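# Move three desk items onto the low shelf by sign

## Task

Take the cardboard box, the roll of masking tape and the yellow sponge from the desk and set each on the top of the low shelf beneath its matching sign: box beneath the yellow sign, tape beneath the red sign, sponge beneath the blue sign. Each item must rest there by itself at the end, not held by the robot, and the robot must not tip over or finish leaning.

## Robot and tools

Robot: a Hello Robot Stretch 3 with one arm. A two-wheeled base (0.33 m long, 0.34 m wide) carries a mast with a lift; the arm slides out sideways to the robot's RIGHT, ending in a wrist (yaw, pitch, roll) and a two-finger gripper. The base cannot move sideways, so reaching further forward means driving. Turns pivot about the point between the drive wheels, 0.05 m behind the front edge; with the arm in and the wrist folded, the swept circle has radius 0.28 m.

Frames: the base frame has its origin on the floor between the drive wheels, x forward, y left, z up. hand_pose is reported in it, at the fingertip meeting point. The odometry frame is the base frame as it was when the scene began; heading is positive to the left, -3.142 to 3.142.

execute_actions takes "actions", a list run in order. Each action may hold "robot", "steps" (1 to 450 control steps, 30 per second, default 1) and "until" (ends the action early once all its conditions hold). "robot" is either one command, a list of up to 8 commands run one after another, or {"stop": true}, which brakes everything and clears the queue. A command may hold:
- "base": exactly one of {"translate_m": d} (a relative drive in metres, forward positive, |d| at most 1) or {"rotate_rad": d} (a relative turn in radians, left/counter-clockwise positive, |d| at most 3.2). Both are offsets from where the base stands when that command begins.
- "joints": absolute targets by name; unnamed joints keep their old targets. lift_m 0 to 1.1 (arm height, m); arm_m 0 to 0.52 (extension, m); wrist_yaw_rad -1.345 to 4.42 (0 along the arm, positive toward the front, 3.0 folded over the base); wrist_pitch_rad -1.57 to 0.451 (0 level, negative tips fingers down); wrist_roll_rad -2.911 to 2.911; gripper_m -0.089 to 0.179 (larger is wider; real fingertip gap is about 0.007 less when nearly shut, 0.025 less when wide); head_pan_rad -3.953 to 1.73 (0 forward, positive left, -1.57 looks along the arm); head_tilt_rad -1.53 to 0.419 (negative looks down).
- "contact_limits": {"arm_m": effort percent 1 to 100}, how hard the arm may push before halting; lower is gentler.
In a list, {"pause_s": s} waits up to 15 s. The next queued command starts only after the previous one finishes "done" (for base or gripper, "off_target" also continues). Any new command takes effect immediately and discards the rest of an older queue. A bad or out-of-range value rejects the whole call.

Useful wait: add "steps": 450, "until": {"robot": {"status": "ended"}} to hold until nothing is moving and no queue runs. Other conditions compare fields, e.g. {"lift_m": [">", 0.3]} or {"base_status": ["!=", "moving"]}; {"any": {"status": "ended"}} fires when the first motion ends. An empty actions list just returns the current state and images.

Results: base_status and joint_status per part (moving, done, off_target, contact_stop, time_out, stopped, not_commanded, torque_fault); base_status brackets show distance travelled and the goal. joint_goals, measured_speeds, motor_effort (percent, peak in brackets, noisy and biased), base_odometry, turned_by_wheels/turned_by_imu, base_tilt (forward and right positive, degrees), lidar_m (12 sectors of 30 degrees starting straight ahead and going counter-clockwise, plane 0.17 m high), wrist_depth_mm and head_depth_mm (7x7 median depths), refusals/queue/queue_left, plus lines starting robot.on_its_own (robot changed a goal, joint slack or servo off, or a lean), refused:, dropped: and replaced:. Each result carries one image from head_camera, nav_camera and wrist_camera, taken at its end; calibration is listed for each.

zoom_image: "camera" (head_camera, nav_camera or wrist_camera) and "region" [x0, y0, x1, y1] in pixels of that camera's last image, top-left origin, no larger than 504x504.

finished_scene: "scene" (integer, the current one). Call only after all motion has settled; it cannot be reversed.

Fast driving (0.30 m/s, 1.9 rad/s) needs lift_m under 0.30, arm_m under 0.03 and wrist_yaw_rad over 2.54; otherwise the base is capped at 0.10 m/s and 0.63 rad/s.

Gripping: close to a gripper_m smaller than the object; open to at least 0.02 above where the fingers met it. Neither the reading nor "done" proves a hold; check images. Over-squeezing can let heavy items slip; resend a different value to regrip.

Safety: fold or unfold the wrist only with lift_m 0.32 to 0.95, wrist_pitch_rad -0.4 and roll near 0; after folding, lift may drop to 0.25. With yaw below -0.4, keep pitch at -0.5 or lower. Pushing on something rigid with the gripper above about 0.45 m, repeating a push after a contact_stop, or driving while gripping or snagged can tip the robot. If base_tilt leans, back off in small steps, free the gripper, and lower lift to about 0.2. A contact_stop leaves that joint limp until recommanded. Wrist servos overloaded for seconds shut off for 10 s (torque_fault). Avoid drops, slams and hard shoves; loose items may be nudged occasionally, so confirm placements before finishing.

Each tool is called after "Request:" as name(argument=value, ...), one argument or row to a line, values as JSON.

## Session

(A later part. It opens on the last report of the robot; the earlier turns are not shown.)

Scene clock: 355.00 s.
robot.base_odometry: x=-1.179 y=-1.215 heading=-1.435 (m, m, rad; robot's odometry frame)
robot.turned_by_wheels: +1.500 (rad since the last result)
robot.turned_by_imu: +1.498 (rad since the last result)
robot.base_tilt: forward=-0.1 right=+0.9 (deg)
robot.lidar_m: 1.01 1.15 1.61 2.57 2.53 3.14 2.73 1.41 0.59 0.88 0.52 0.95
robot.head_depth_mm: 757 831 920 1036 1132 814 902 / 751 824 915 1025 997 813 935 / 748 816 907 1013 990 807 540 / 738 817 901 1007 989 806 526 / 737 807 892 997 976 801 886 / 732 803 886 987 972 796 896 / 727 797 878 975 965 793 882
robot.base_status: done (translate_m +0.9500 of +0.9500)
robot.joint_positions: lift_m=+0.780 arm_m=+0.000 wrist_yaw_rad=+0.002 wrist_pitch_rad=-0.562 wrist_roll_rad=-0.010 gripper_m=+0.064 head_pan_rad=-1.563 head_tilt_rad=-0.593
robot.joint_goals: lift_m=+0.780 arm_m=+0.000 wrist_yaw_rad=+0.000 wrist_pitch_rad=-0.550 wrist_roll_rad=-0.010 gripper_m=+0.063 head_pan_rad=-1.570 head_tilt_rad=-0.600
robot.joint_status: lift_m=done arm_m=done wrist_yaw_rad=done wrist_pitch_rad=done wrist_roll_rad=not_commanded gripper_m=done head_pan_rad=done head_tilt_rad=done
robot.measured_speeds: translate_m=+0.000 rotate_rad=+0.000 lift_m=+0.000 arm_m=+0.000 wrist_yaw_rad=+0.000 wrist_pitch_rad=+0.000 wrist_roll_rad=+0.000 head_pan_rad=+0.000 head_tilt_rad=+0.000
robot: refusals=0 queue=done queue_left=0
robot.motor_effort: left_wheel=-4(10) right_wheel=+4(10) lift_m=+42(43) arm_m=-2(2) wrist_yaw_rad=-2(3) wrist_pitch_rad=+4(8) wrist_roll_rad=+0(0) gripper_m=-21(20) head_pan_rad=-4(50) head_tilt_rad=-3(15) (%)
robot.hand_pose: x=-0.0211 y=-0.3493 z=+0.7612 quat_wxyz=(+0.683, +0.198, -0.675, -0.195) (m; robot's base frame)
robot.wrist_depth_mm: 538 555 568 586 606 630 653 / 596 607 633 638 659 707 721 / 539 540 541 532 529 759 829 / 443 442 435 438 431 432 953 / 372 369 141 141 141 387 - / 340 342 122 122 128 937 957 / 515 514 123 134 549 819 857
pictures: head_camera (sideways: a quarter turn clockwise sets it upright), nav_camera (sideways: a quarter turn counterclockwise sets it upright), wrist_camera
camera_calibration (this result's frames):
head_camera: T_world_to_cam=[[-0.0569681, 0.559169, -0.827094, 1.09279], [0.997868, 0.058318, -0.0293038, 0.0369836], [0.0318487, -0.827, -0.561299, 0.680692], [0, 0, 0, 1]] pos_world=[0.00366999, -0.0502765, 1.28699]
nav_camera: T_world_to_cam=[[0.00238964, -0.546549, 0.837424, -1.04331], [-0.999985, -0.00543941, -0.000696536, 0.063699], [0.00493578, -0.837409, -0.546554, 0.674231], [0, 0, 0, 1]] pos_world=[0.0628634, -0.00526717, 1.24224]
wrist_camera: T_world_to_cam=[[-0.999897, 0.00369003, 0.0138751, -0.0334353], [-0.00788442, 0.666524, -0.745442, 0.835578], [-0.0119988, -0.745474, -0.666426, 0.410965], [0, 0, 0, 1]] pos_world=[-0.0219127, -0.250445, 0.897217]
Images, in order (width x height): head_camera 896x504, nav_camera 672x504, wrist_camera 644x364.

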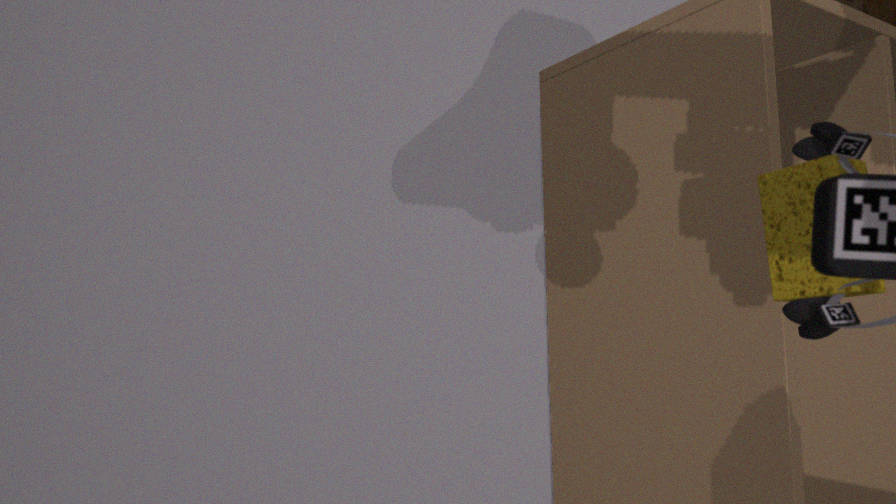

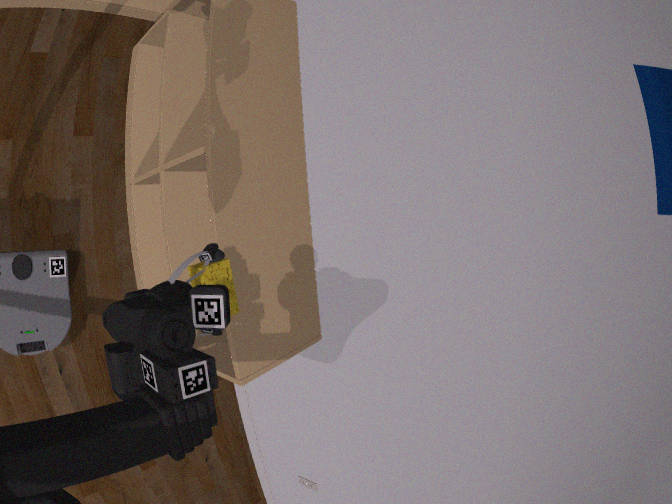

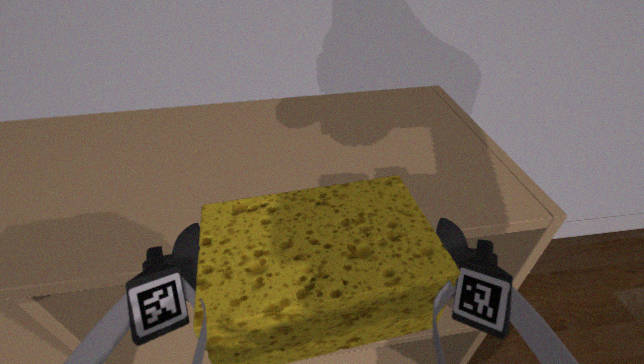

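Top spans y≈-.45 to -.73.

Request:
execute_actions(
  actions=[
    {"robot":[{"joints":{"arm_m":0.24},"base":{"translate_m":0.25}},{"joints":{"lift_m":0.652}},{"joints":{"gripper_m":0.179}},{"joints":{"lift_m":0.75}},{"joints":{"arm_m":0.05}}],"steps":450,"until":{"robot":{"status":"ended"}}},
  ],
)

Scene clock: 369.50 s.
robot.base_odometry: x=-1.145 y=-1.462 heading=-1.435 (m, m, rad; robot's odometry frame)
robot.turned_by_wheels: +0.000 (rad since the last result)
robot.turned_by_imu: +0.001 (rad since the last result)
robot.base_tilt: forward=+0.0 right=+0.9 (deg)
robot.lidar_m: 0.76 0.96 1.48 2.51 2.94 3.38 3.14 0.75 0.78 0.44 0.87 0.72
robot.head_depth_mm: 733 806 890 1000 1000 817 940 / 732 802 890 996 994 814 738 / 725 793 879 981 994 790 734 / 720 787 870 974 988 782 - / 718 781 863 965 979 804 823 / 710 776 856 952 974 795 883 / 705 773 854 953 971 794 721
robot.base_status: done (translate_m +0.2500 of +0.2500)
robot.joint_positions: lift_m=+0.750 arm_m=+0.050 wrist_yaw_rad=+0.001 wrist_pitch_rad=-0.564 wrist_roll_rad=-0.010 gripper_m=+0.179 head_pan_rad=-1.563 head_tilt_rad=-0.593
robot.joint_goals: lift_m=+0.750 arm_m=+0.050 wrist_yaw_rad=+0.000 wrist_pitch_rad=-0.550 wrist_roll_rad=-0.010 gripper_m=+0.179 head_pan_rad=-1.570 head_tilt_rad=-0.600
robot.joint_status: lift_m=done arm_m=done wrist_yaw_rad=done wrist_pitch_rad=done wrist_roll_rad=not_commanded gripper_m=done head_pan_rad=done head_tilt_rad=done
robot.measured_speeds: translate_m=+0.000 rotate_rad=+0.000 lift_m=+0.000 arm_m=+0.000 wrist_yaw_rad=+0.000 wrist_pitch_rad=+0.000 wrist_roll_rad=+0.000 head_pan_rad=+0.000 head_tilt_rad=+0.000
robot: refusals=0 queue=done queue_left=0
robot.motor_effort: left_wheel=-4(5) right_wheel=+4(8) lift_m=+41(42) arm_m=-3(4) wrist_yaw_rad=+0(1) wrist_pitch_rad=+5(5) wrist_roll_rad=+0(0) gripper_m=+1(84) head_pan_rad=-4(3) head_tilt_rad=-4(4) (%)
robot.hand_pose: x=-0.0213 y=-0.3990 z=+0.7309 quat_wxyz=(+0.683, +0.198, -0.675, -0.196) (m; robot's base frame)
robot.wrist_depth_mm: 475 487 506 526 544 557 582 / 523 538 558 571 584 593 633 / 482 484 482 473 473 469 464 / 396 393 390 334 389 383 383 / 336 332 330 330 326 331 325 / - 288 288 285 294 300 534 / - 487 322 509 503 503 515
pictures: head_camera (sideways: a quarter turn clockwise sets it upright), nav_camera (sideways: a quarter turn counterclockwise sets it upright), wrist_camera
camera_calibration (this result's frames):
head_camera: T_world_to_cam=[[-0.0569248, 0.55921, -0.82707, 1.09275], [0.997872, 0.0582415, -0.0293016, 0.0369807], [0.0317841, -0.826978, -0.561335, 0.68074], [0, 0, 0, 1]] pos_world=[0.00366607, -0.0502756, 1.28699]
nav_camera: T_world_to_cam=[[0.00234731, -0.546586, 0.8374, -1.04328], [-0.999985, -0.00536141, -0.000696434, 0.0636989], [0.00487031, -0.837386, -0.54659, 0.674279], [0, 0, 0, 1]] pos_world=[0.0628629, -0.005269, 1.24224]
wrist_camera: T_world_to_cam=[[-0.999891, 0.00496895, 0.0138839, -0.032593], [-0.00702012, 0.667586, -0.7445, 0.845865], [-0.0129681, -0.744516, -0.667478, 0.354883], [0, 0, 0, 1]] pos_world=[-0.0220492, -0.300309, 0.867076]
Images, in order (width x height): head_camera 896x504, nav_camera 672x504, wrist_camera 644x364.

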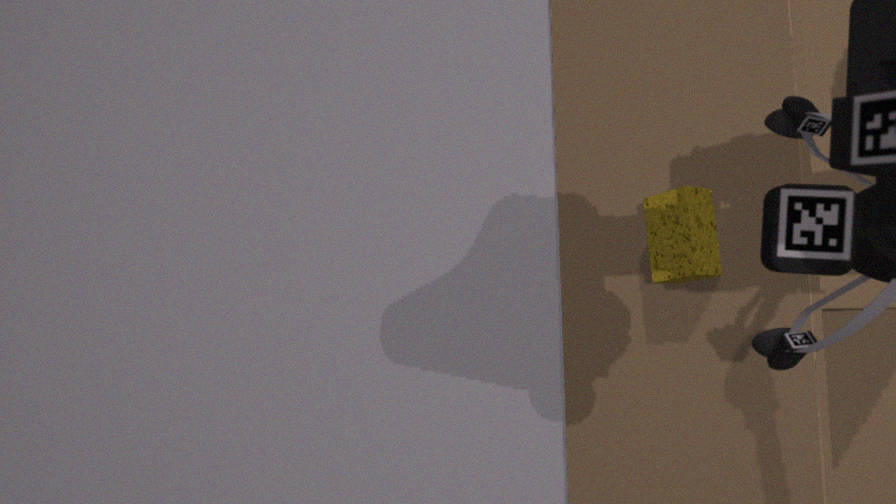

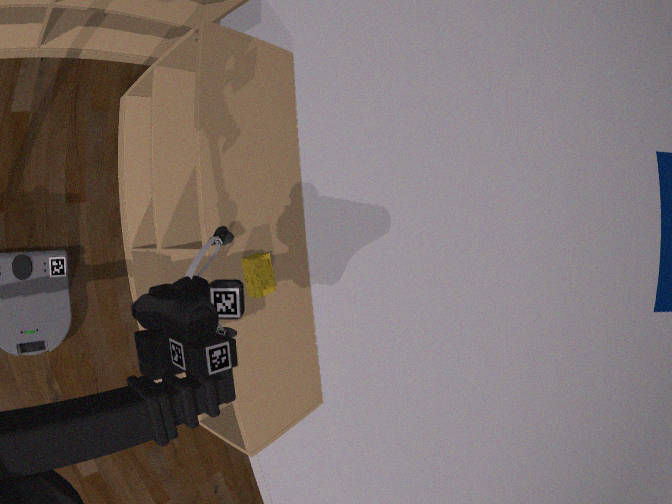

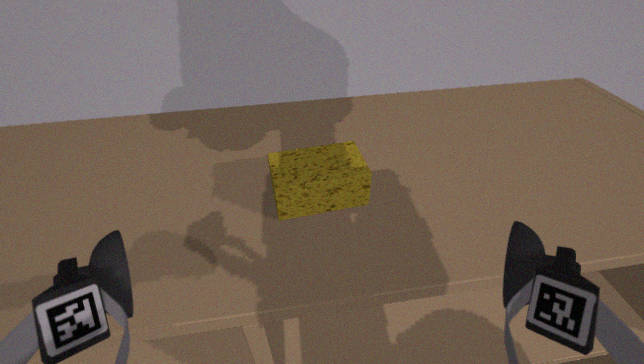

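Request:
finished_scene(
  scene=1,
)

The scene is finished: the task was done.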